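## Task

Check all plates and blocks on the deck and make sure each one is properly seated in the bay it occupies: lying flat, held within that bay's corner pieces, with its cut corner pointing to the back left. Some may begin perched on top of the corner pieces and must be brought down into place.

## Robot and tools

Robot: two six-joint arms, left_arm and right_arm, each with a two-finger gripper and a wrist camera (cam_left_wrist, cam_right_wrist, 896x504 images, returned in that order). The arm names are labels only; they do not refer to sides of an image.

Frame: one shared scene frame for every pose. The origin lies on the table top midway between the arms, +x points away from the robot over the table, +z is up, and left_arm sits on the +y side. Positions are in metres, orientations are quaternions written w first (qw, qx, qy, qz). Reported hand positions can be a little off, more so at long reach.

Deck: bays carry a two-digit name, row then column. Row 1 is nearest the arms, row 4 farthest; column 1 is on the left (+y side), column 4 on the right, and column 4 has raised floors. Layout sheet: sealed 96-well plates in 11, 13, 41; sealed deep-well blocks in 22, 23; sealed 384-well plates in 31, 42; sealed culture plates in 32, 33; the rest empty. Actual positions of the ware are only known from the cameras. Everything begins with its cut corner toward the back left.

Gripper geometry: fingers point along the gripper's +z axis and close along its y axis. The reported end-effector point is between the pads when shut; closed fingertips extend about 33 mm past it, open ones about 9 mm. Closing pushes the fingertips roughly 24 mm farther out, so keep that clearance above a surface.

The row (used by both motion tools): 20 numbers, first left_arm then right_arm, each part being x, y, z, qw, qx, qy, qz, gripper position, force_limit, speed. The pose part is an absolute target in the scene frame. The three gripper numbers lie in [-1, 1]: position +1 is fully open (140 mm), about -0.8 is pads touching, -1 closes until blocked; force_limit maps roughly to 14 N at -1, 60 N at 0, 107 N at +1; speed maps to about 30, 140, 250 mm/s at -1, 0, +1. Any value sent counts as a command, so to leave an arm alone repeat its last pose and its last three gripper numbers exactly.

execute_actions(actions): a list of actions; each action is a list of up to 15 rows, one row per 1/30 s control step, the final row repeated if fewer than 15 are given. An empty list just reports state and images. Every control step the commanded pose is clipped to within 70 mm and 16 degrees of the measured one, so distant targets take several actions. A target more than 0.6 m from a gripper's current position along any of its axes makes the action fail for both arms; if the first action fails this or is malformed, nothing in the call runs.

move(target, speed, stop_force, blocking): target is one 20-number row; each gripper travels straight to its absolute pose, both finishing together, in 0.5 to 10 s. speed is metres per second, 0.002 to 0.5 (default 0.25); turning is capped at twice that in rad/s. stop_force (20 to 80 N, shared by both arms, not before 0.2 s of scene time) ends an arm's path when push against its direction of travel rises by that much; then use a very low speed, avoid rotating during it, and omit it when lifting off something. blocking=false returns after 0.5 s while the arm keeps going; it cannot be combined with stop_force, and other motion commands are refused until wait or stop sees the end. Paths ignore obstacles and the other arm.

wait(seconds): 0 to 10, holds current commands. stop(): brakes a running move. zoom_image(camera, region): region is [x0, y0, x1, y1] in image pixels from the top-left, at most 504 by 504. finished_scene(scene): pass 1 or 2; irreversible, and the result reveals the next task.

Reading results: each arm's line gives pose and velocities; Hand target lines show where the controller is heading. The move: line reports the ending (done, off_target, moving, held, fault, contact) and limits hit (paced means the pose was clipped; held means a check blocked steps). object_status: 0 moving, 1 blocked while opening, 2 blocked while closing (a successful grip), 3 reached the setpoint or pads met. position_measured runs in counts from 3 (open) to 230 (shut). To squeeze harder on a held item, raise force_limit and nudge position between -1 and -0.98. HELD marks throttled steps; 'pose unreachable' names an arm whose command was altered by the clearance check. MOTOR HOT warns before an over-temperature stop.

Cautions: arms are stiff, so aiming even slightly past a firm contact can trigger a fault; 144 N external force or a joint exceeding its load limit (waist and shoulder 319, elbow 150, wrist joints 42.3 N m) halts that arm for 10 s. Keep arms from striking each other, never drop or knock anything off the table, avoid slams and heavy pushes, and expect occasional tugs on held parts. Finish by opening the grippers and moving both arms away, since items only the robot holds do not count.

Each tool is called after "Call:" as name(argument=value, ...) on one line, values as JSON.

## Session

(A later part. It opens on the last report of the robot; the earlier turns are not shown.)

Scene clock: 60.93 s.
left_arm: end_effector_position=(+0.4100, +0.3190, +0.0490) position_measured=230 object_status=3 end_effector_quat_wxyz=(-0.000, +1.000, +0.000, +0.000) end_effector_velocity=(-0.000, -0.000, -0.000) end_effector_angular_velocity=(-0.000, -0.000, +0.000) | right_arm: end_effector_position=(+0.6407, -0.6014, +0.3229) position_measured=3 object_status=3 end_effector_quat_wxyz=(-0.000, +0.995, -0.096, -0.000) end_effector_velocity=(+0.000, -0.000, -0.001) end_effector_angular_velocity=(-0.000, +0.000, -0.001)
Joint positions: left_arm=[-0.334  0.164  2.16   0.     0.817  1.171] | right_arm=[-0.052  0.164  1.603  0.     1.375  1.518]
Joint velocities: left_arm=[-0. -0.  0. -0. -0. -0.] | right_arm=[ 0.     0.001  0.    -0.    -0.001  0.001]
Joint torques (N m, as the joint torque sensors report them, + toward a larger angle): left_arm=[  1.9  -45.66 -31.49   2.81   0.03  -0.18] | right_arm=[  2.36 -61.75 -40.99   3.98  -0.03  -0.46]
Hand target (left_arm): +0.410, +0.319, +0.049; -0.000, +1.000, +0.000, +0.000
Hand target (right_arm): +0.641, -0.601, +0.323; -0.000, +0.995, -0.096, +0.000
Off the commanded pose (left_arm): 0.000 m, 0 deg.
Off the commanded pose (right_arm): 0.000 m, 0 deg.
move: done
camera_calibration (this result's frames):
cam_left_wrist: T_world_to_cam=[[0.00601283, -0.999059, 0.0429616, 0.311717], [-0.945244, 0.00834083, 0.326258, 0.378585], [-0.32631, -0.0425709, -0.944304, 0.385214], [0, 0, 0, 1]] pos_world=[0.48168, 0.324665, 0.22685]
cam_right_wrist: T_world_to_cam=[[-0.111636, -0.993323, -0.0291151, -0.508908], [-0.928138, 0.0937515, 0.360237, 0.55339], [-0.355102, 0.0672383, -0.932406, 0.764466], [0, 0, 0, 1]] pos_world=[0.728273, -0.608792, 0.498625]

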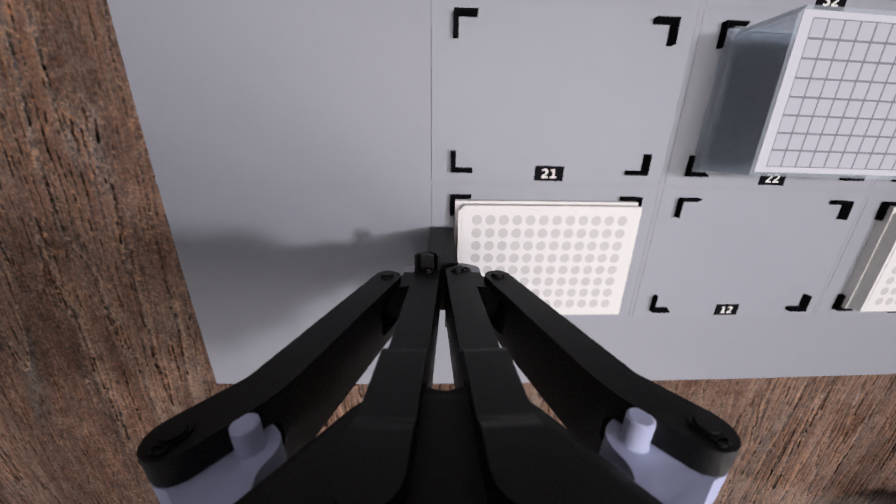

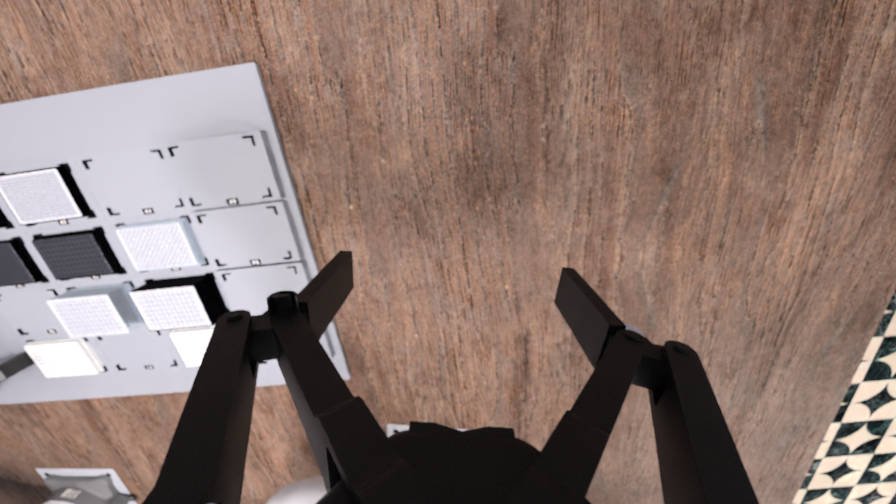

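Nudge 1 mm more, then inspect.

Call:
move(target=[0.41,0.318,0.049,0,1,0,0,-1,-1,0.5,0.6407,-0.6014,0.3229,0,0.995,-0.096,0,1,0,0], speed=0.003)

Call:
move(target=[0.42,0.325,0.12,0,1,0,0,-1,-1,0.5,0.6407,-0.6014,0.3229,0,0.995,-0.096,0,1,0,0])

Call:
zoom_image(camera="cam_left_wrist", region=[420,170,720,320])

Call:
move(target=[0.6,0.17,0.13,0,1,0,0,-1,-1,0.5,0.6407,-0.6014,0.3229,0,0.995,-0.096,0,1,0,0])

Call:
zoom_image(camera="cam_left_wrist", region=[200,0,450,270])

Call:
zoom_image(camera="cam_left_wrist", region=[440,0,690,270])

Call:
move(target=[0.52,0.0,0.14,0,1,0,0,-1,-1,0.5,0.6407,-0.6014,0.3229,0,0.995,-0.096,0,1,0,0])

Call:
zoom_image(camera="cam_left_wrist", region=[220,0,450,300])

Call:
zoom_image(camera="cam_left_wrist", region=[440,0,670,300])

Scene clock: 79.67 s.
left_arm: end_effector_position=(+0.4100, +0.3180, +0.0490) position_measured=230 object_status=3 end_effector_quat_wxyz=(-0.000, +1.000, -0.000, +0.000) end_effector_velocity=(+0.001, -0.001, +0.000) end_effector_angular_velocity=(-0.001, -0.001, +0.001) | right_arm: end_effector_position=(+0.6407, -0.6014, +0.3229) position_measured=3 object_status=3 end_effector_quat_wxyz=(-0.000, +0.995, -0.096, -0.000) end_effector_velocity=(-0.000, +0.000, +0.000) end_effector_angular_velocity=(-0.000, +0.000, +0.001)
Joint positions: left_arm=[-0.336  0.165  2.16   0.     0.817  1.169] | right_arm=[-0.052  0.164  1.603  0.     1.375  1.518]
Joint velocities: left_arm=[-0.     0.    -0.001 -0.001  0.    -0.   ] | right_arm=[ 0.    -0.001  0.    -0.     0.    -0.   ]
Joint torques (N m, as the joint torque sensors report them, + toward a larger angle): left_arm=[  2.68 -46.18 -31.39   2.88   0.16  -0.23] | right_arm=[  2.37 -61.22 -41.16   4.01   0.21  -0.69]
Hand target (left_arm): +0.410, +0.318, +0.049; -0.000, +1.000, +0.000, +0.000
Hand target (right_arm): +0.641, -0.601, +0.323; -0.000, +0.995, -0.096, +0.000
Off the commanded pose (left_arm): 0.000 m, 0 deg.
Off the commanded pose (right_arm): 0.000 m, 0 deg.
move: done
camera_calibration (this result's frames):
cam_left_wrist: T_world_to_cam=[[0.00599167, -0.999059, 0.0429531, 0.310734], [-0.945242, 0.00835824, 0.326262, 0.378591], [-0.326314, -0.0425559, -0.944303, 0.385172], [0, 0, 0, 1]] pos_world=[0.481685, 0.323668, 0.226852]
cam_right_wrist: T_world_to_cam=[[-0.111636, -0.993323, -0.029115, -0.508908], [-0.928138, 0.0937516, 0.360237, 0.55339], [-0.355102, 0.0672382, -0.932406, 0.764466], [0, 0, 0, 1]] pos_world=[0.728273, -0.608792, 0.498625]

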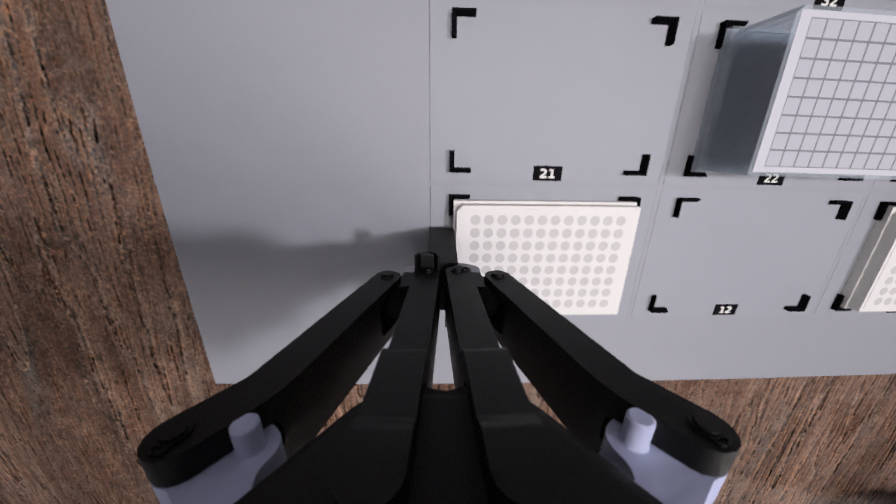

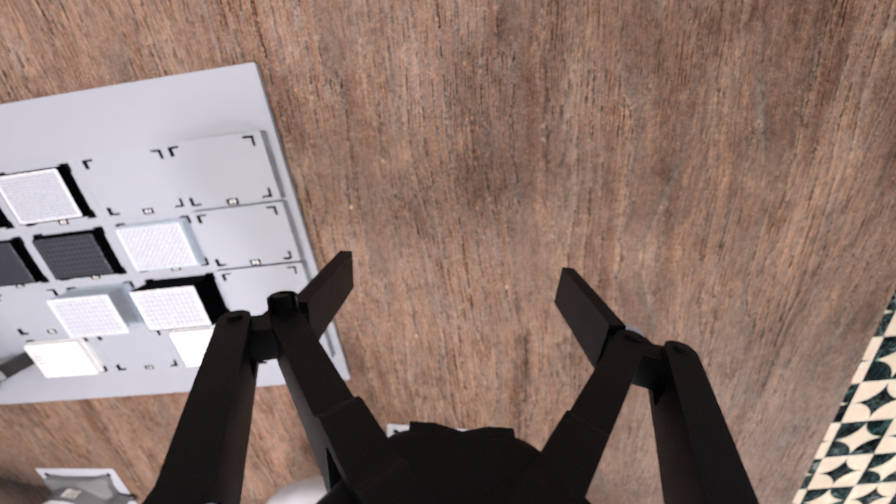

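Scene clock: 80.40 s.
left_arm: end_effector_position=(+0.4200, +0.3250, +0.1200) position_measured=230 object_status=3 end_effector_quat_wxyz=(-0.000, +1.000, +0.000, -0.000) end_effector_velocity=(-0.000, -0.001, +0.000) end_effector_angular_velocity=(-0.001, +0.001, +0.001) | right_arm: end_effector_position=(+0.6407, -0.6014, +0.3229) position_measured=3 object_status=3 end_effector_quat_wxyz=(-0.000, +0.995, -0.096, -0.000) end_effector_velocity=(+0.000, +0.000, -0.001) end_effector_angular_velocity=(+0.001, +0.002, +0.001)
Joint positions: left_arm=[-0.316  0.091  2.083  0.     0.967  1.189] | right_arm=[-0.052  0.164  1.603  0.     1.375  1.518]
Joint velocities: left_arm=[ 0.     0.    -0.001 -0.002  0.001 -0.   ] | right_arm=[ 0.     0.002 -0.     0.     0.001 -0.001]
Joint torques (N m, as the joint torque sensors report them, + toward a larger angle): left_arm=[  2.26 -42.53 -34.7    3.4    0.11  -0.32] | right_arm=[  4.55 -61.05 -42.51   4.16   0.09  -0.46]
Hand target (left_arm): +0.420, +0.325, +0.120; -0.000, +1.000, +0.000, +0.000
Hand target (right_arm): +0.641, -0.601, +0.323; -0.000, +0.995, -0.096, +0.000
Off the commanded pose (left_arm): 0.000 m, 0 deg.
Off the commanded pose (right_arm): 0.000 m, 0 deg.
move: done
camera_calibration (this result's frames):
cam_left_wrist: T_world_to_cam=[[0.00602852, -0.999062, 0.042875, 0.31462], [-0.945227, 0.00829994, 0.326308, 0.364858], [-0.326358, -0.0424938, -0.944291, 0.45575], [0, 0, 0, 1]] pos_world=[0.491714, 0.330663, 0.297815]
cam_right_wrist: T_world_to_cam=[[-0.111636, -0.993323, -0.0291149, -0.508908], [-0.928138, 0.0937517, 0.360237, 0.55339], [-0.355102, 0.0672382, -0.932406, 0.764466], [0, 0, 0, 1]] pos_world=[0.728273, -0.608792, 0.498625]

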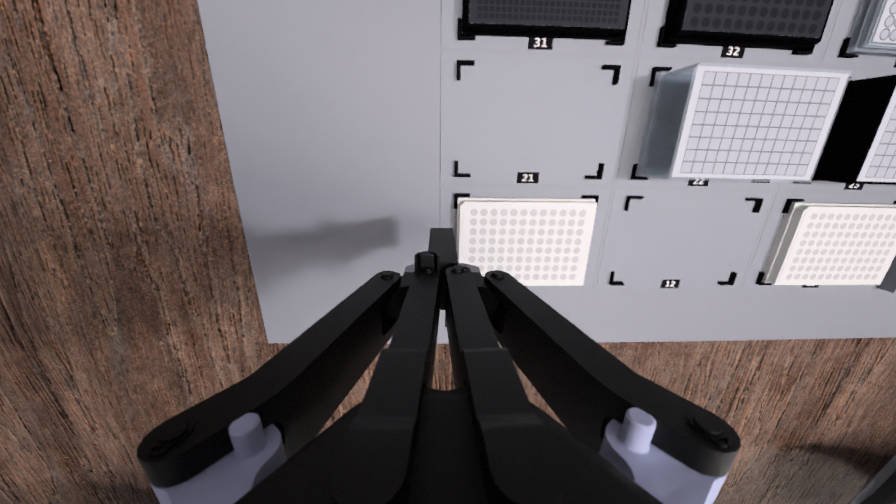

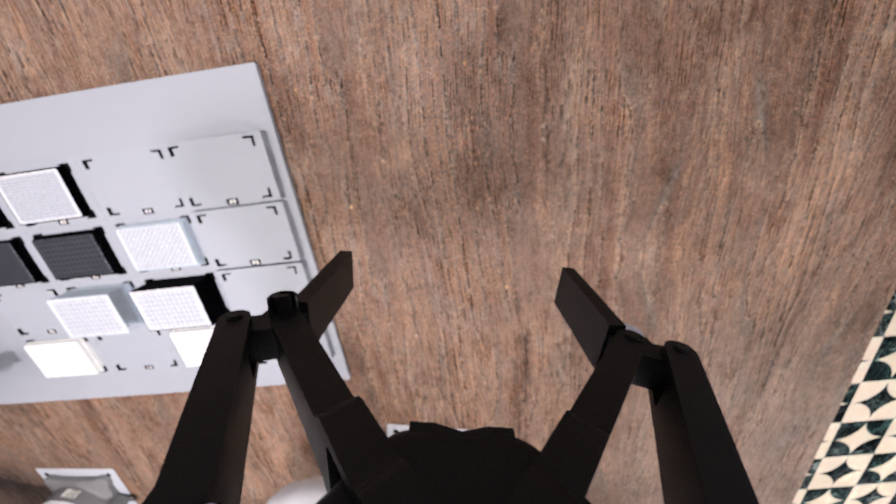

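Region (420, 170, 720, 320) of cam_left_wrist's 896x504 image, scaled by 1.680, with more detail than that image has.

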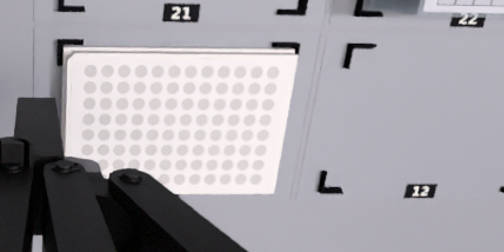

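Scene clock: 81.73 s.
left_arm: end_effector_position=(+0.5999, +0.1699, +0.1299) position_measured=230 object_status=3 end_effector_quat_wxyz=(-0.000, +1.000, +0.000, +0.000) end_effector_velocity=(+0.001, -0.000, +0.000) end_effector_angular_velocity=(+0.000, -0.001, -0.000) | right_arm: end_effector_position=(+0.6407, -0.6014, +0.3229) position_measured=3 object_status=3 end_effector_quat_wxyz=(-0.000, +0.995, -0.096, -0.000) end_effector_velocity=(-0.000, +0.000, -0.001) end_effector_angular_velocity=(+0.000, +0.002, +0.001)
Joint positions: left_arm=[-0.42   0.409  1.644  0.     1.089  1.085] | right_arm=[-0.052  0.164  1.603  0.     1.375  1.518]
Joint velocities: left_arm=[-0.     0.001 -0.001  0.001  0.     0.   ] | right_arm=[ 0.     0.001  0.    -0.     0.    -0.   ]
Joint torques (N m, as the joint torque sensors report them, + toward a larger angle): left_arm=[  3.02 -77.78 -37.91   3.64   0.15  -0.29] | right_arm=[  3.59 -60.38 -41.3    3.81  -0.17  -0.52]
Hand target (left_arm): +0.600, +0.170, +0.130; -0.000, +1.000, +0.000, +0.000
Hand target (right_arm): +0.641, -0.601, +0.323; -0.000, +0.995, -0.096, +0.000
Off the commanded pose (left_arm): 0.000 m, 0 deg.
Off the commanded pose (right_arm): 0.000 m, 0 deg.
move: done
camera_calibration (this result's frames):
cam_left_wrist: T_world_to_cam=[[0.00603969, -0.99906, 0.0429149, 0.158173], [-0.945286, 0.00829469, 0.326137, 0.533013], [-0.326187, -0.0425366, -0.944348, 0.517169], [0, 0, 0, 1]] pos_world=[0.671588, 0.175602, 0.307764]
cam_right_wrist: T_world_to_cam=[[-0.111636, -0.993323, -0.029115, -0.508908], [-0.928138, 0.0937515, 0.360237, 0.55339], [-0.355102, 0.0672382, -0.932406, 0.764466], [0, 0, 0, 1]] pos_world=[0.728273, -0.608792, 0.498625]

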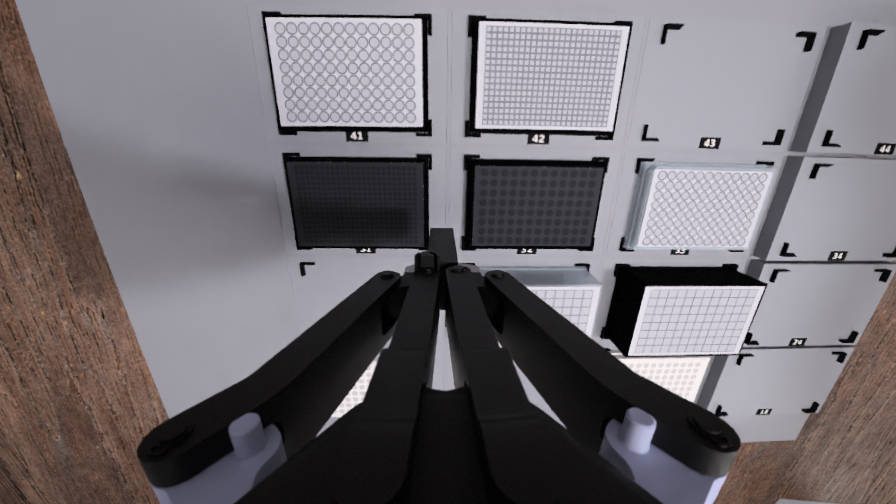

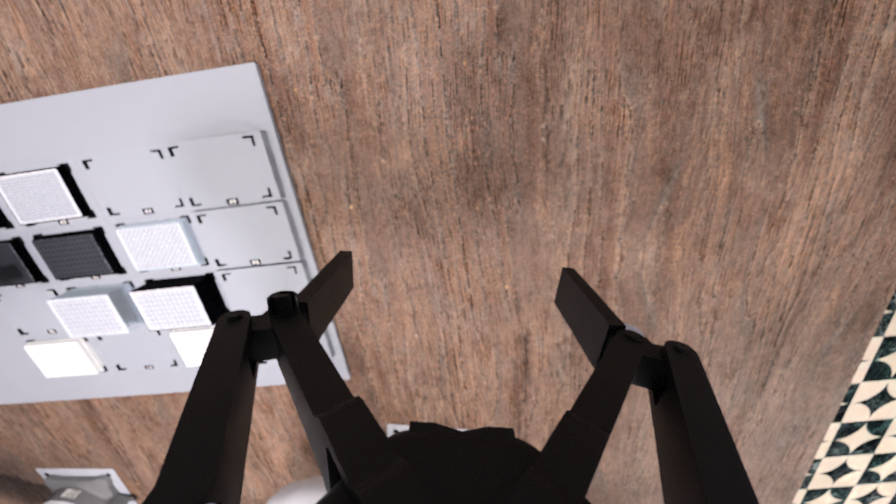

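Region (200, 0, 450, 270) of cam_left_wrist's 896x504 image, scaled by 1.867, with more detail than that image has; it fills the left 467 columns of this view, and the rest is white.

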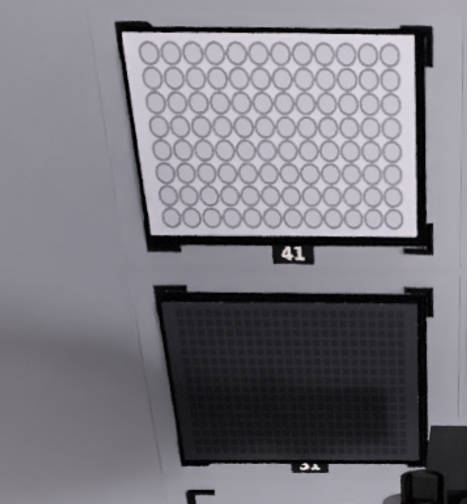

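Region (440, 0, 690, 270) of cam_left_wrist's 896x504 image, scaled by 1.867, with more detail than that image has; it fills the left 467 columns of this view, and the rest is white.

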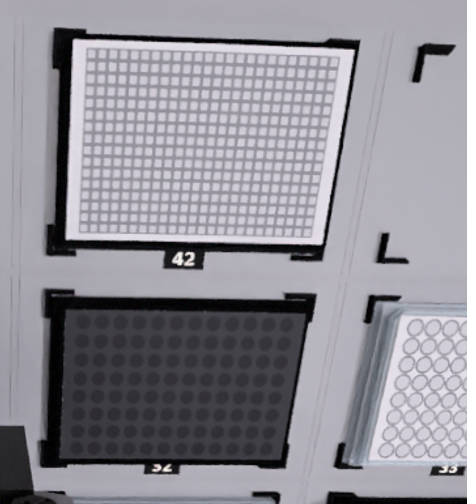

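Scene clock: 82.87 s.
left_arm: end_effector_position=(+0.5200, +0.0001, +0.1400) position_measured=230 object_status=3 end_effector_quat_wxyz=(-0.000, +1.000, +0.000, +0.000) end_effector_velocity=(-0.001, +0.000, -0.001) end_effector_angular_velocity=(+0.002, +0.001, -0.001) | right_arm: end_effector_position=(+0.6407, -0.6014, +0.3229) position_measured=3 object_status=3 end_effector_quat_wxyz=(-0.000, +0.995, -0.096, -0.000) end_effector_velocity=(-0.000, -0.000, -0.001) end_effector_angular_velocity=(+0.000, +0.001, +0.000)
Joint positions: left_arm=[-0.666  0.435  1.584  0.     1.122  0.839] | right_arm=[-0.052  0.164  1.603  0.     1.375  1.518]
Joint velocities: left_arm=[-0.001  0.001  0.002  0.     0.    -0.   ] | right_arm=[-0.     0.001  0.     0.     0.001 -0.   ]
Joint torques (N m, as the joint torque sensors report them, + toward a larger angle): left_arm=[  0.98 -78.14 -38.7    3.81   0.08  -0.22] | right_arm=[  2.19 -61.02 -41.15   4.22   0.01  -0.51]
Hand target (left_arm): +0.520, +0.000, +0.140; -0.000, +1.000, +0.000, +0.000
Hand target (right_arm): +0.641, -0.601, +0.323; -0.000, +0.995, -0.096, +0.000
Off the commanded pose (left_arm): 0.000 m, 0 deg.
Off the commanded pose (right_arm): 0.000 m, 0 deg.
move: done
camera_calibration (this result's frames):
cam_left_wrist: T_world_to_cam=[[0.00608769, -0.999062, 0.0428757, -0.0115224], [-0.945314, 0.00823294, 0.326059, 0.455606], [-0.326106, -0.0425159, -0.944377, 0.493373], [0, 0, 0, 1]] pos_world=[0.591652, 0.00571365, 0.31787]
cam_right_wrist: T_world_to_cam=[[-0.111636, -0.993323, -0.0291149, -0.508908], [-0.928138, 0.0937516, 0.360237, 0.55339], [-0.355102, 0.0672382, -0.932406, 0.764466], [0, 0, 0, 1]] pos_world=[0.728273, -0.608792, 0.498625]

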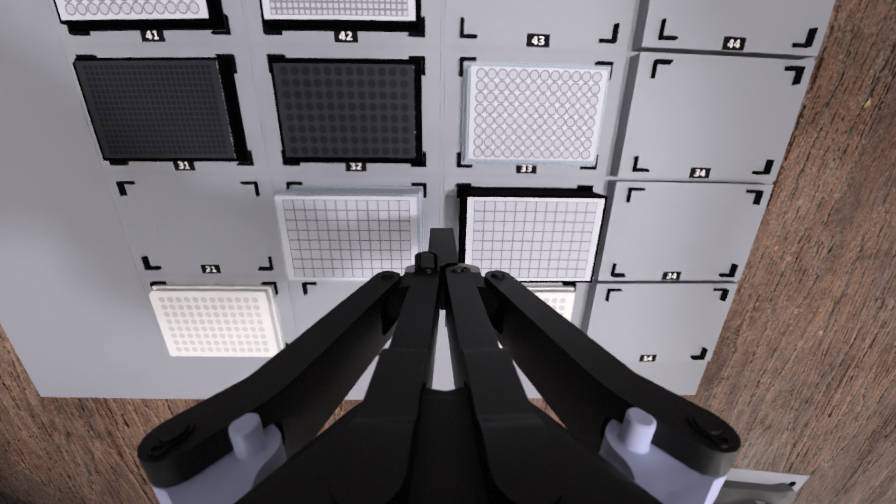

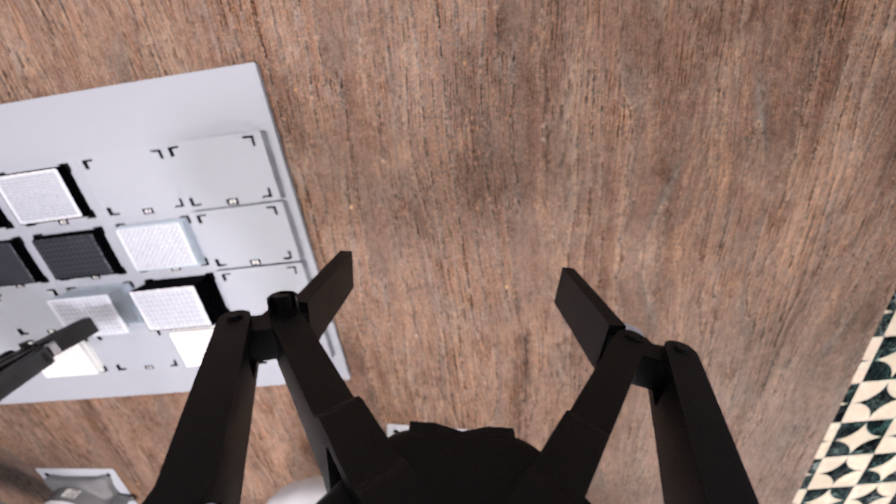

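Region (220, 0, 450, 300) of cam_left_wrist's 896x504 image, scaled by 1.680, with more detail than that image has; it fills the left 386 columns of this view, and the rest is white.

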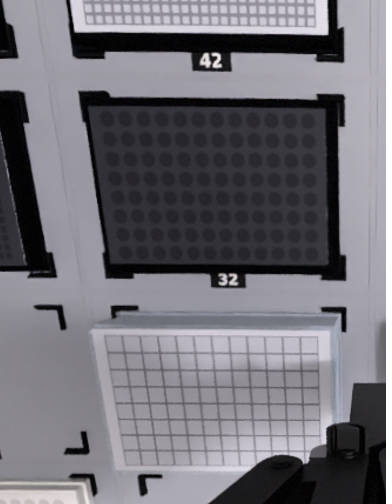

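Region (440, 0, 670, 300) of cam_left_wrist's 896x504 image, scaled by 1.680, with more detail than that image has; it fills the left 386 columns of this view, and the rest is white.

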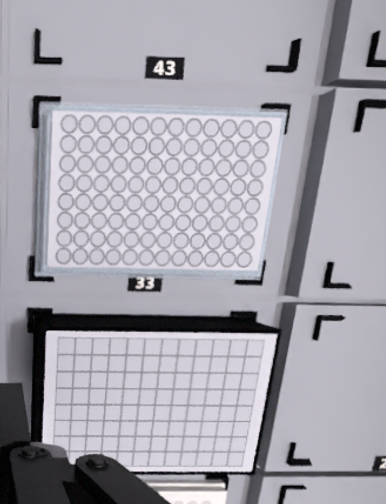

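Call:
move(target=[0.54,-0.075,0.11,0,1,0,0,-1,-1,0.5,0.6407,-0.6014,0.3229,0,0.995,-0.096,0,1,0,0])

Call:
zoom_image(camera="cam_left_wrist", region=[320,30,570,270])

Call:
move(target=[0.6,0.25,0.11,0,1,0,0,-1,-1,0.5,0.6407,-0.6014,0.3229,0,0.995,-0.096,0,1,0,0])

Call:
zoom_image(camera="cam_left_wrist", region=[320,0,570,270])

Scene clock: 92.37 s.
left_arm: end_effector_position=(+0.5399, -0.0750, +0.1100) position_measured=230 object_status=3 end_effector_quat_wxyz=(+0.000, +1.000, +0.000, +0.000) end_effector_velocity=(+0.000, +0.000, -0.001) end_effector_angular_velocity=(+0.001, +0.000, -0.000) | right_arm: end_effector_position=(+0.6407, -0.6014, +0.3229) position_measured=3 object_status=3 end_effector_quat_wxyz=(-0.000, +0.995, -0.096, -0.000) end_effector_velocity=(+0.000, +0.000, +0.000) end_effector_angular_velocity=(+0.000, -0.000, +0.001)
Joint positions: left_arm=[-0.717  0.549  1.463 -0.     1.13   0.788] | right_arm=[-0.052  0.164  1.603  0.     1.375  1.518]
Joint velocities: left_arm=[ 0.     0.001  0.     0.001 -0.     0.   ] | right_arm=[ 0.     0.    -0.     0.     0.    -0.001]
Joint torques (N m, as the joint torque sensors report them, + toward a larger angle): left_arm=[  1.78 -89.1  -39.07   3.74   0.06  -0.29] | right_arm=[  3.02 -61.62 -41.64   3.99  -0.03  -0.39]
Hand target (left_arm): +0.540, -0.075, +0.110; -0.000, +1.000, +0.000, +0.000
Hand target (right_arm): +0.641, -0.601, +0.323; -0.000, +0.995, -0.096, +0.000
Off the commanded pose (left_arm): 0.000 m, 0 deg.
Off the commanded pose (right_arm): 0.000 m, 0 deg.
move: done
camera_calibration (this result's frames):
cam_left_wrist: T_world_to_cam=[[0.00605861, -0.999054, 0.043072, -0.0853582], [-0.945251, 0.0083327, 0.326238, 0.484798], [-0.326288, -0.0426903, -0.944306, 0.468446], [0, 0, 0, 1]] pos_world=[0.611621, -0.069319, 0.287873]
cam_right_wrist: T_world_to_cam=[[-0.111636, -0.993323, -0.0291149, -0.508908], [-0.928138, 0.0937517, 0.360237, 0.55339], [-0.355102, 0.0672382, -0.932406, 0.764466], [0, 0, 0, 1]] pos_world=[0.728273, -0.608792, 0.498625]

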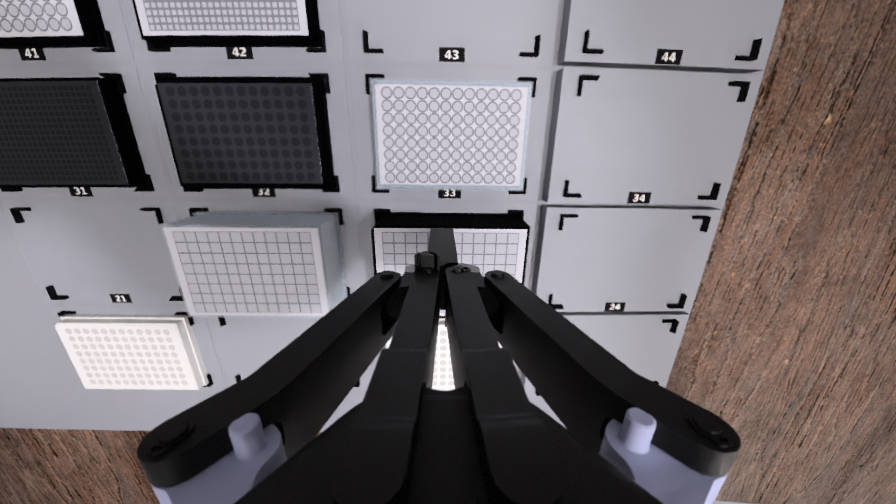

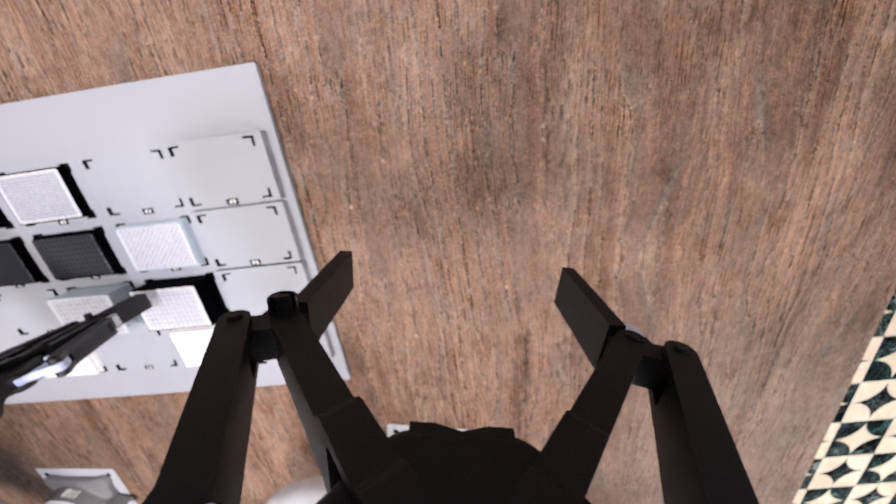

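Region (320, 30, 570, 270) of cam_left_wrist's 896x504 image, scaled by 2.016, with more detail than that image has; it fills the top 484 rows of this view, and the rest is white.

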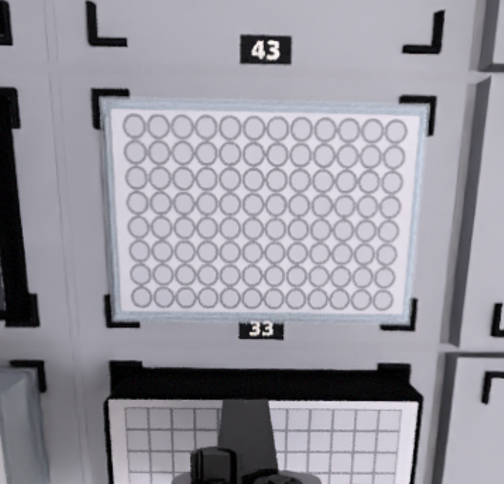

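Scene clock: 94.07 s.
left_arm: end_effector_position=(+0.6001, +0.2500, +0.1101) position_measured=230 object_status=3 end_effector_quat_wxyz=(+0.000, +1.000, -0.000, -0.000) end_effector_velocity=(+0.000, +0.000, -0.001) end_effector_angular_velocity=(-0.000, +0.001, +0.001) | right_arm: end_effector_position=(+0.6407, -0.6014, +0.3229) position_measured=3 object_status=3 end_effector_quat_wxyz=(-0.000, +0.995, -0.096, -0.000) end_effector_velocity=(-0.000, +0.000, +0.000) end_effector_angular_velocity=(-0.000, -0.000, +0.000)
Joint positions: left_arm=[-0.32   0.382  1.725 -0.     1.035  1.186] | right_arm=[-0.052  0.164  1.603  0.     1.375  1.518]
Joint velocities: left_arm=[ 0.001  0.001 -0.    -0.    -0.     0.   ] | right_arm=[ 0. -0. -0.  0.  0.  0.]
Joint torques (N m, as the joint torque sensors report them, + toward a larger angle): left_arm=[  1.42 -71.6  -37.09   3.33  -0.06  -0.37] | right_arm=[  2.21 -62.62 -41.39   3.82   0.2   -0.65]
Hand target (left_arm): +0.600, +0.250, +0.110; +0.000, +1.000, -0.000, -0.000
Hand target (right_arm): +0.641, -0.601, +0.323; -0.000, +0.995, -0.096, +0.000
Off the commanded pose (left_arm): 0.000 m, 0 deg.
Off the commanded pose (right_arm): 0.000 m, 0 deg.
move: done
camera_calibration (this result's frames):
cam_left_wrist: T_world_to_cam=[[0.0059001, -0.99905, 0.0431736, 0.239007], [-0.945151, 0.00852878, 0.326522, 0.538738], [-0.326581, -0.0427321, -0.944203, 0.502205], [0, 0, 0, 1]] pos_world=[0.671789, 0.255646, 0.287955]
cam_right_wrist: T_world_to_cam=[[-0.111636, -0.993323, -0.0291151, -0.508908], [-0.928138, 0.0937517, 0.360237, 0.55339], [-0.355102, 0.0672384, -0.932406, 0.764466], [0, 0, 0, 1]] pos_world=[0.728273, -0.608792, 0.498625]

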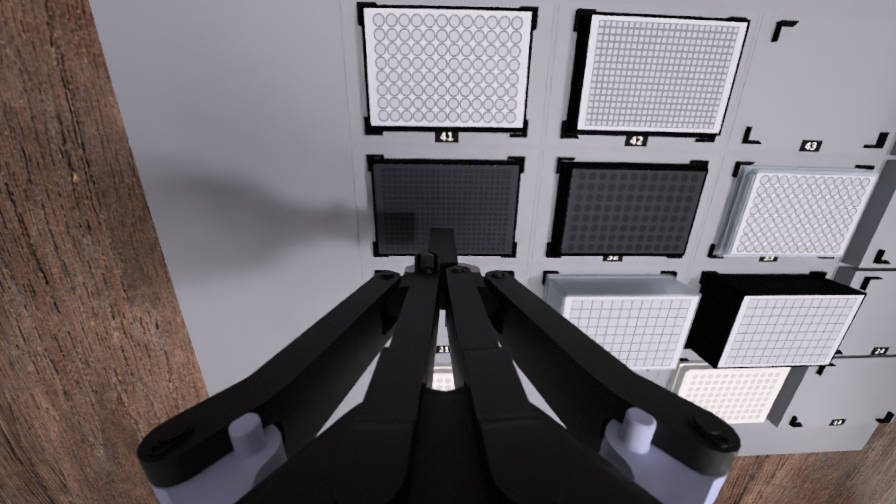

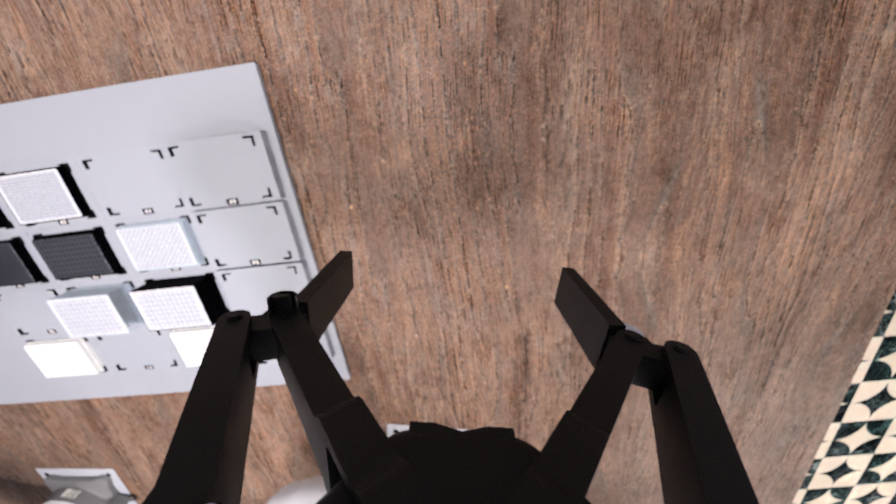

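Region (320, 0, 570, 270) of cam_left_wrist's 896x504 image, scaled by 1.867, with more detail than that image has; it fills the left 467 columns of this view, and the rest is white.

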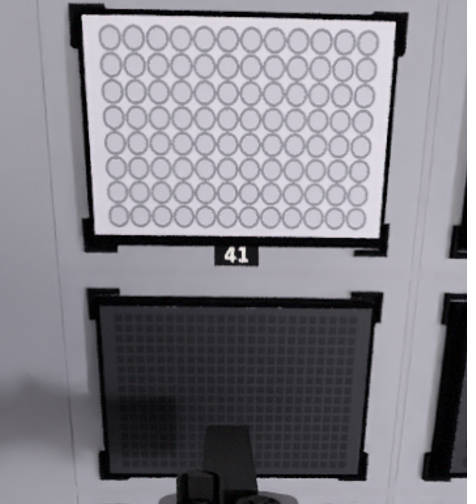

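Call:
move(target=[0.8,0.22,0.09,0,1,0,0,-1,-1,0.5,0.6407,-0.6014,0.3229,0,0.995,-0.096,0,1,0,0])

Call:
move(target=[0.8,0.22,0.052,0,1,0,0,-1,-1,0.5,0.6407,-0.6014,0.3229,0,0.995,-0.096,0,1,0,0], speed=0.05)

Call:
move(target=[0.775,0.22,0.052,0,1,0,0,-1,-1,0.5,0.6407,-0.6014,0.3229,0,0.995,-0.096,0,1,0,0], speed=0.003, stop_force=20)

Scene clock: 103.07 s.
left_arm: end_effector_position=(+0.7999, +0.2200, +0.0899) position_measured=230 object_status=3 end_effector_quat_wxyz=(-0.000, +1.000, +0.000, +0.000) end_effector_velocity=(-0.000, -0.000, -0.001) end_effector_angular_velocity=(-0.001, +0.001, +0.001) | right_arm: end_effector_position=(+0.6407, -0.6014, +0.3229) position_measured=3 object_status=3 end_effector_quat_wxyz=(-0.000, +0.995, -0.096, -0.000) end_effector_velocity=(+0.000, -0.000, +0.000) end_effector_angular_velocity=(-0.001, -0.001, +0.000)
Joint positions: left_arm=[-0.268  0.686  1.269  0.     1.186  1.237] | right_arm=[-0.052  0.164  1.603  0.     1.375  1.518]
Joint velocities: left_arm=[ 0.     0.001 -0.    -0.001  0.    -0.   ] | right_arm=[ 0.    -0.    -0.    -0.001 -0.001 -0.   ]
Joint torques (N m, as the joint torque sensors report them, + toward a larger angle): left_arm=[   2.05 -100.19  -40.5     3.76    0.01   -0.15] | right_arm=[  2.66 -62.69 -41.46   4.01   0.26  -0.43]
Hand target (left_arm): +0.800, +0.220, +0.090; -0.000, +1.000, +0.000, -0.000
Hand target (right_arm): +0.641, -0.601, +0.323; -0.000, +0.995, -0.096, +0.000
Off the commanded pose (left_arm): 0.000 m, 0 deg.
Off the commanded pose (right_arm): 0.000 m, 0 deg.
move: done
camera_calibration (this result's frames):
cam_left_wrist: T_world_to_cam=[[0.0060521, -0.999059, 0.0429466, 0.208655], [-0.945261, 0.00829654, 0.326208, 0.734669], [-0.326258, -0.04257, -0.944322, 0.546871], [0, 0, 0, 1]] pos_world=[0.871612, 0.225643, 0.267806]
cam_right_wrist: T_world_to_cam=[[-0.111636, -0.993323, -0.0291148, -0.508908], [-0.928138, 0.0937516, 0.360237, 0.55339], [-0.355102, 0.0672381, -0.932406, 0.764466], [0, 0, 0, 1]] pos_world=[0.728273, -0.608792, 0.498625]

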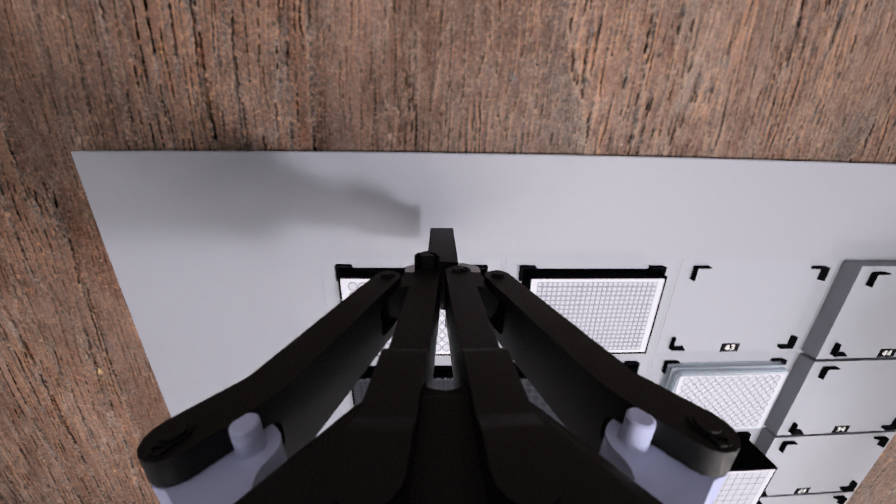

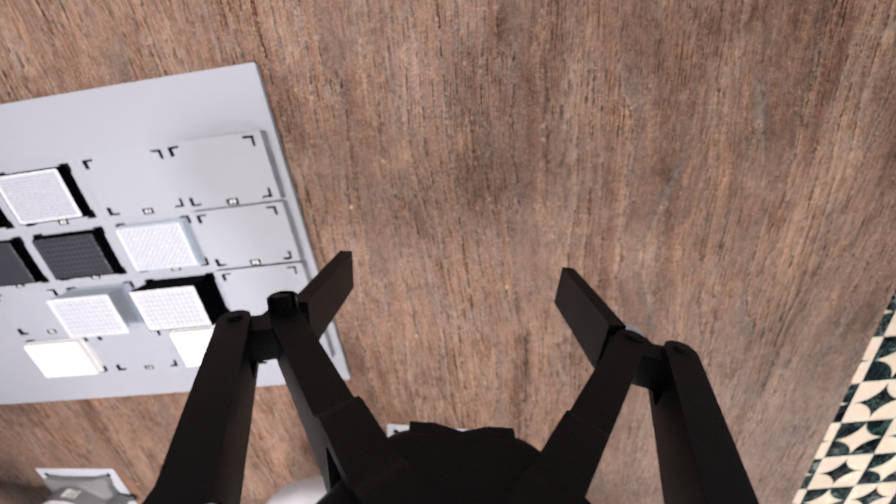

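Scene clock: 104.10 s.
left_arm: end_effector_position=(+0.8000, +0.2200, +0.0520) position_measured=230 object_status=3 end_effector_quat_wxyz=(+0.000, +1.000, -0.000, -0.000) end_effector_velocity=(+0.000, -0.000, +0.000) end_effector_angular_velocity=(-0.000, -0.001, +0.000) | right_arm: end_effector_position=(+0.6407, -0.6014, +0.3229) position_measured=3 object_status=3 end_effector_quat_wxyz=(-0.000, +0.995, -0.096, -0.000) end_effector_velocity=(+0.000, -0.000, -0.001) end_effector_angular_velocity=(+0.000, +0.001, +0.001)
Joint positions: left_arm=[-0.268  0.712  1.298 -0.     1.132  1.238] | right_arm=[-0.052  0.164  1.603  0.     1.375  1.518]
Joint velocities: left_arm=[ 0. -0. -0. -0. -0. -0.] | right_arm=[-0.     0.001 -0.    -0.     0.    -0.001]
Joint torques (N m, as the joint torque sensors report them, + toward a larger angle): left_arm=[   2.22 -102.53  -38.89    3.74    0.1    -0.32] | right_arm=[  2.98 -61.59 -41.45   4.01   0.06  -0.49]
Hand target (left_arm): +0.800, +0.220, +0.052; +0.000, +1.000, -0.000, -0.000
Hand target (right_arm): +0.641, -0.601, +0.323; -0.000, +0.995, -0.096, +0.000
Off the commanded pose (left_arm): 0.000 m, 0 deg.
Off the commanded pose (right_arm): 0.000 m, 0 deg.
move: done
camera_calibration (this result's frames):
cam_left_wrist: T_world_to_cam=[[0.00600015, -0.999057, 0.0430114, 0.210336], [-0.945235, 0.00837018, 0.326282, 0.747054], [-0.326334, -0.0426136, -0.944293, 0.511115], [0, 0, 0, 1]] pos_world=[0.871674, 0.225665, 0.229845]
cam_right_wrist: T_world_to_cam=[[-0.111636, -0.993323, -0.029115, -0.508908], [-0.928138, 0.0937517, 0.360237, 0.55339], [-0.355102, 0.0672383, -0.932406, 0.764466], [0, 0, 0, 1]] pos_world=[0.728273, -0.608792, 0.498625]

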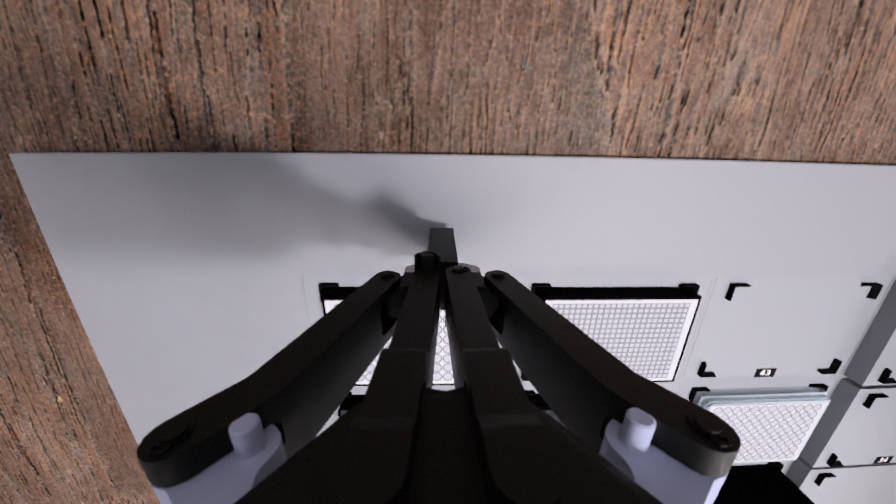

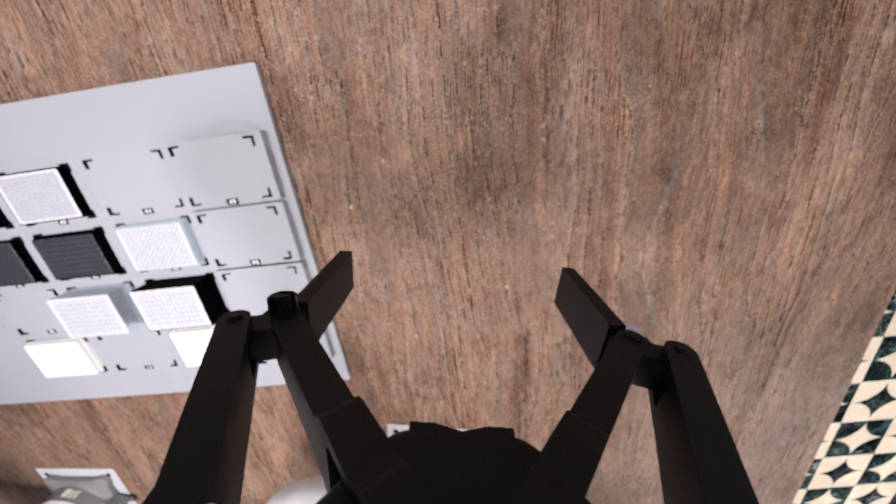

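Scene clock: 112.63 s.
left_arm: end_effector_position=(+0.7750, +0.2200, +0.0520) position_measured=230 object_status=3 end_effector_quat_wxyz=(+0.000, +1.000, -0.000, +0.000) end_effector_velocity=(+0.000, -0.000, +0.001) end_effector_angular_velocity=(-0.001, -0.001, -0.000) | right_arm: end_effector_position=(+0.6407, -0.6014, +0.3229) position_measured=3 object_status=3 end_effector_quat_wxyz=(-0.000, +0.995, -0.096, -0.000) end_effector_velocity=(+0.001, -0.000, +0.001) end_effector_angular_velocity=(-0.001, -0.001, +0.000)
Joint positions: left_arm=[-0.277  0.676  1.361  0.     1.104  1.228] | right_arm=[-0.052  0.164  1.603  0.     1.375  1.518]
Joint velocities: left_arm=[-0.    -0.    -0.001 -0.    -0.     0.   ] | right_arm=[-0.    -0.    -0.001 -0.    -0.    -0.   ]
Joint torques (N m, as the joint torque sensors report them, + toward a larger angle): left_arm=[  1.22 -97.15 -35.39   3.39   1.66  -0.16] | right_arm=[  2.77 -62.44 -40.94   3.93  -0.11  -0.61]
Hand target (left_arm): +0.775, +0.220, +0.052; +0.000, +1.000, -0.000, +0.000
Hand target (right_arm): +0.641, -0.601, +0.323; -0.000, +0.995, -0.096, +0.000
Off the commanded pose (left_arm): 0.000 m, 0 deg.
Off the commanded pose (right_arm): 0.000 m, 0 deg.
move: done
camera_calibration (this result's frames):
cam_left_wrist: T_world_to_cam=[[0.00598564, -0.999058, 0.0429895, 0.210507], [-0.945274, 0.00837176, 0.326171, 0.723498], [-0.326224, -0.0425891, -0.944333, 0.502916], [0, 0, 0, 1]] pos_world=[0.846707, 0.22567, 0.229886]
cam_right_wrist: T_world_to_cam=[[-0.111636, -0.993323, -0.0291149, -0.508908], [-0.928138, 0.0937517, 0.360237, 0.55339], [-0.355102, 0.0672382, -0.932406, 0.764466], [0, 0, 0, 1]] pos_world=[0.728273, -0.608792, 0.498625]

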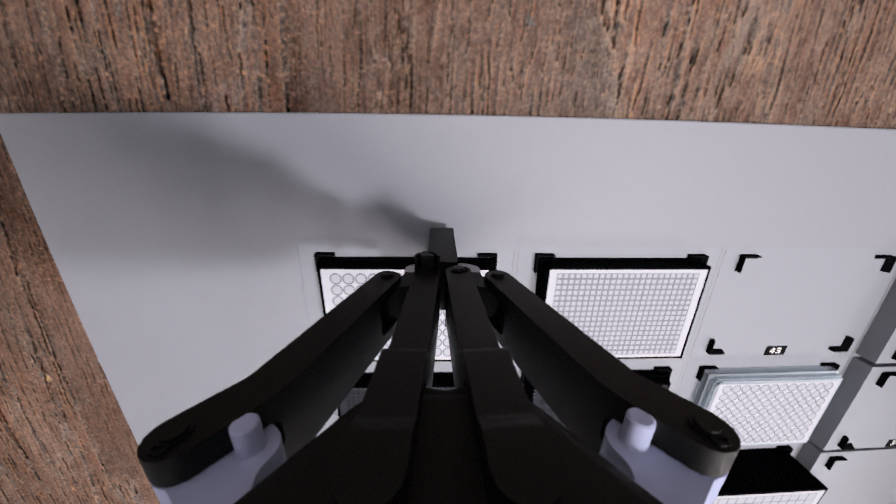

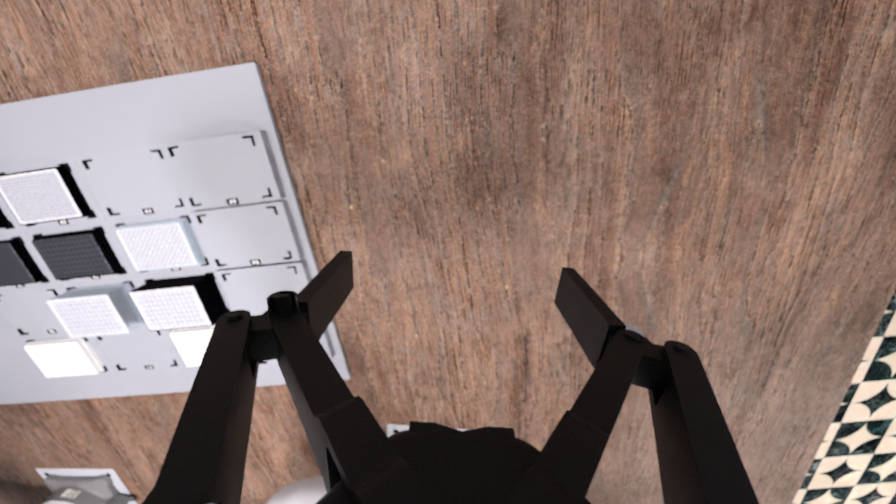

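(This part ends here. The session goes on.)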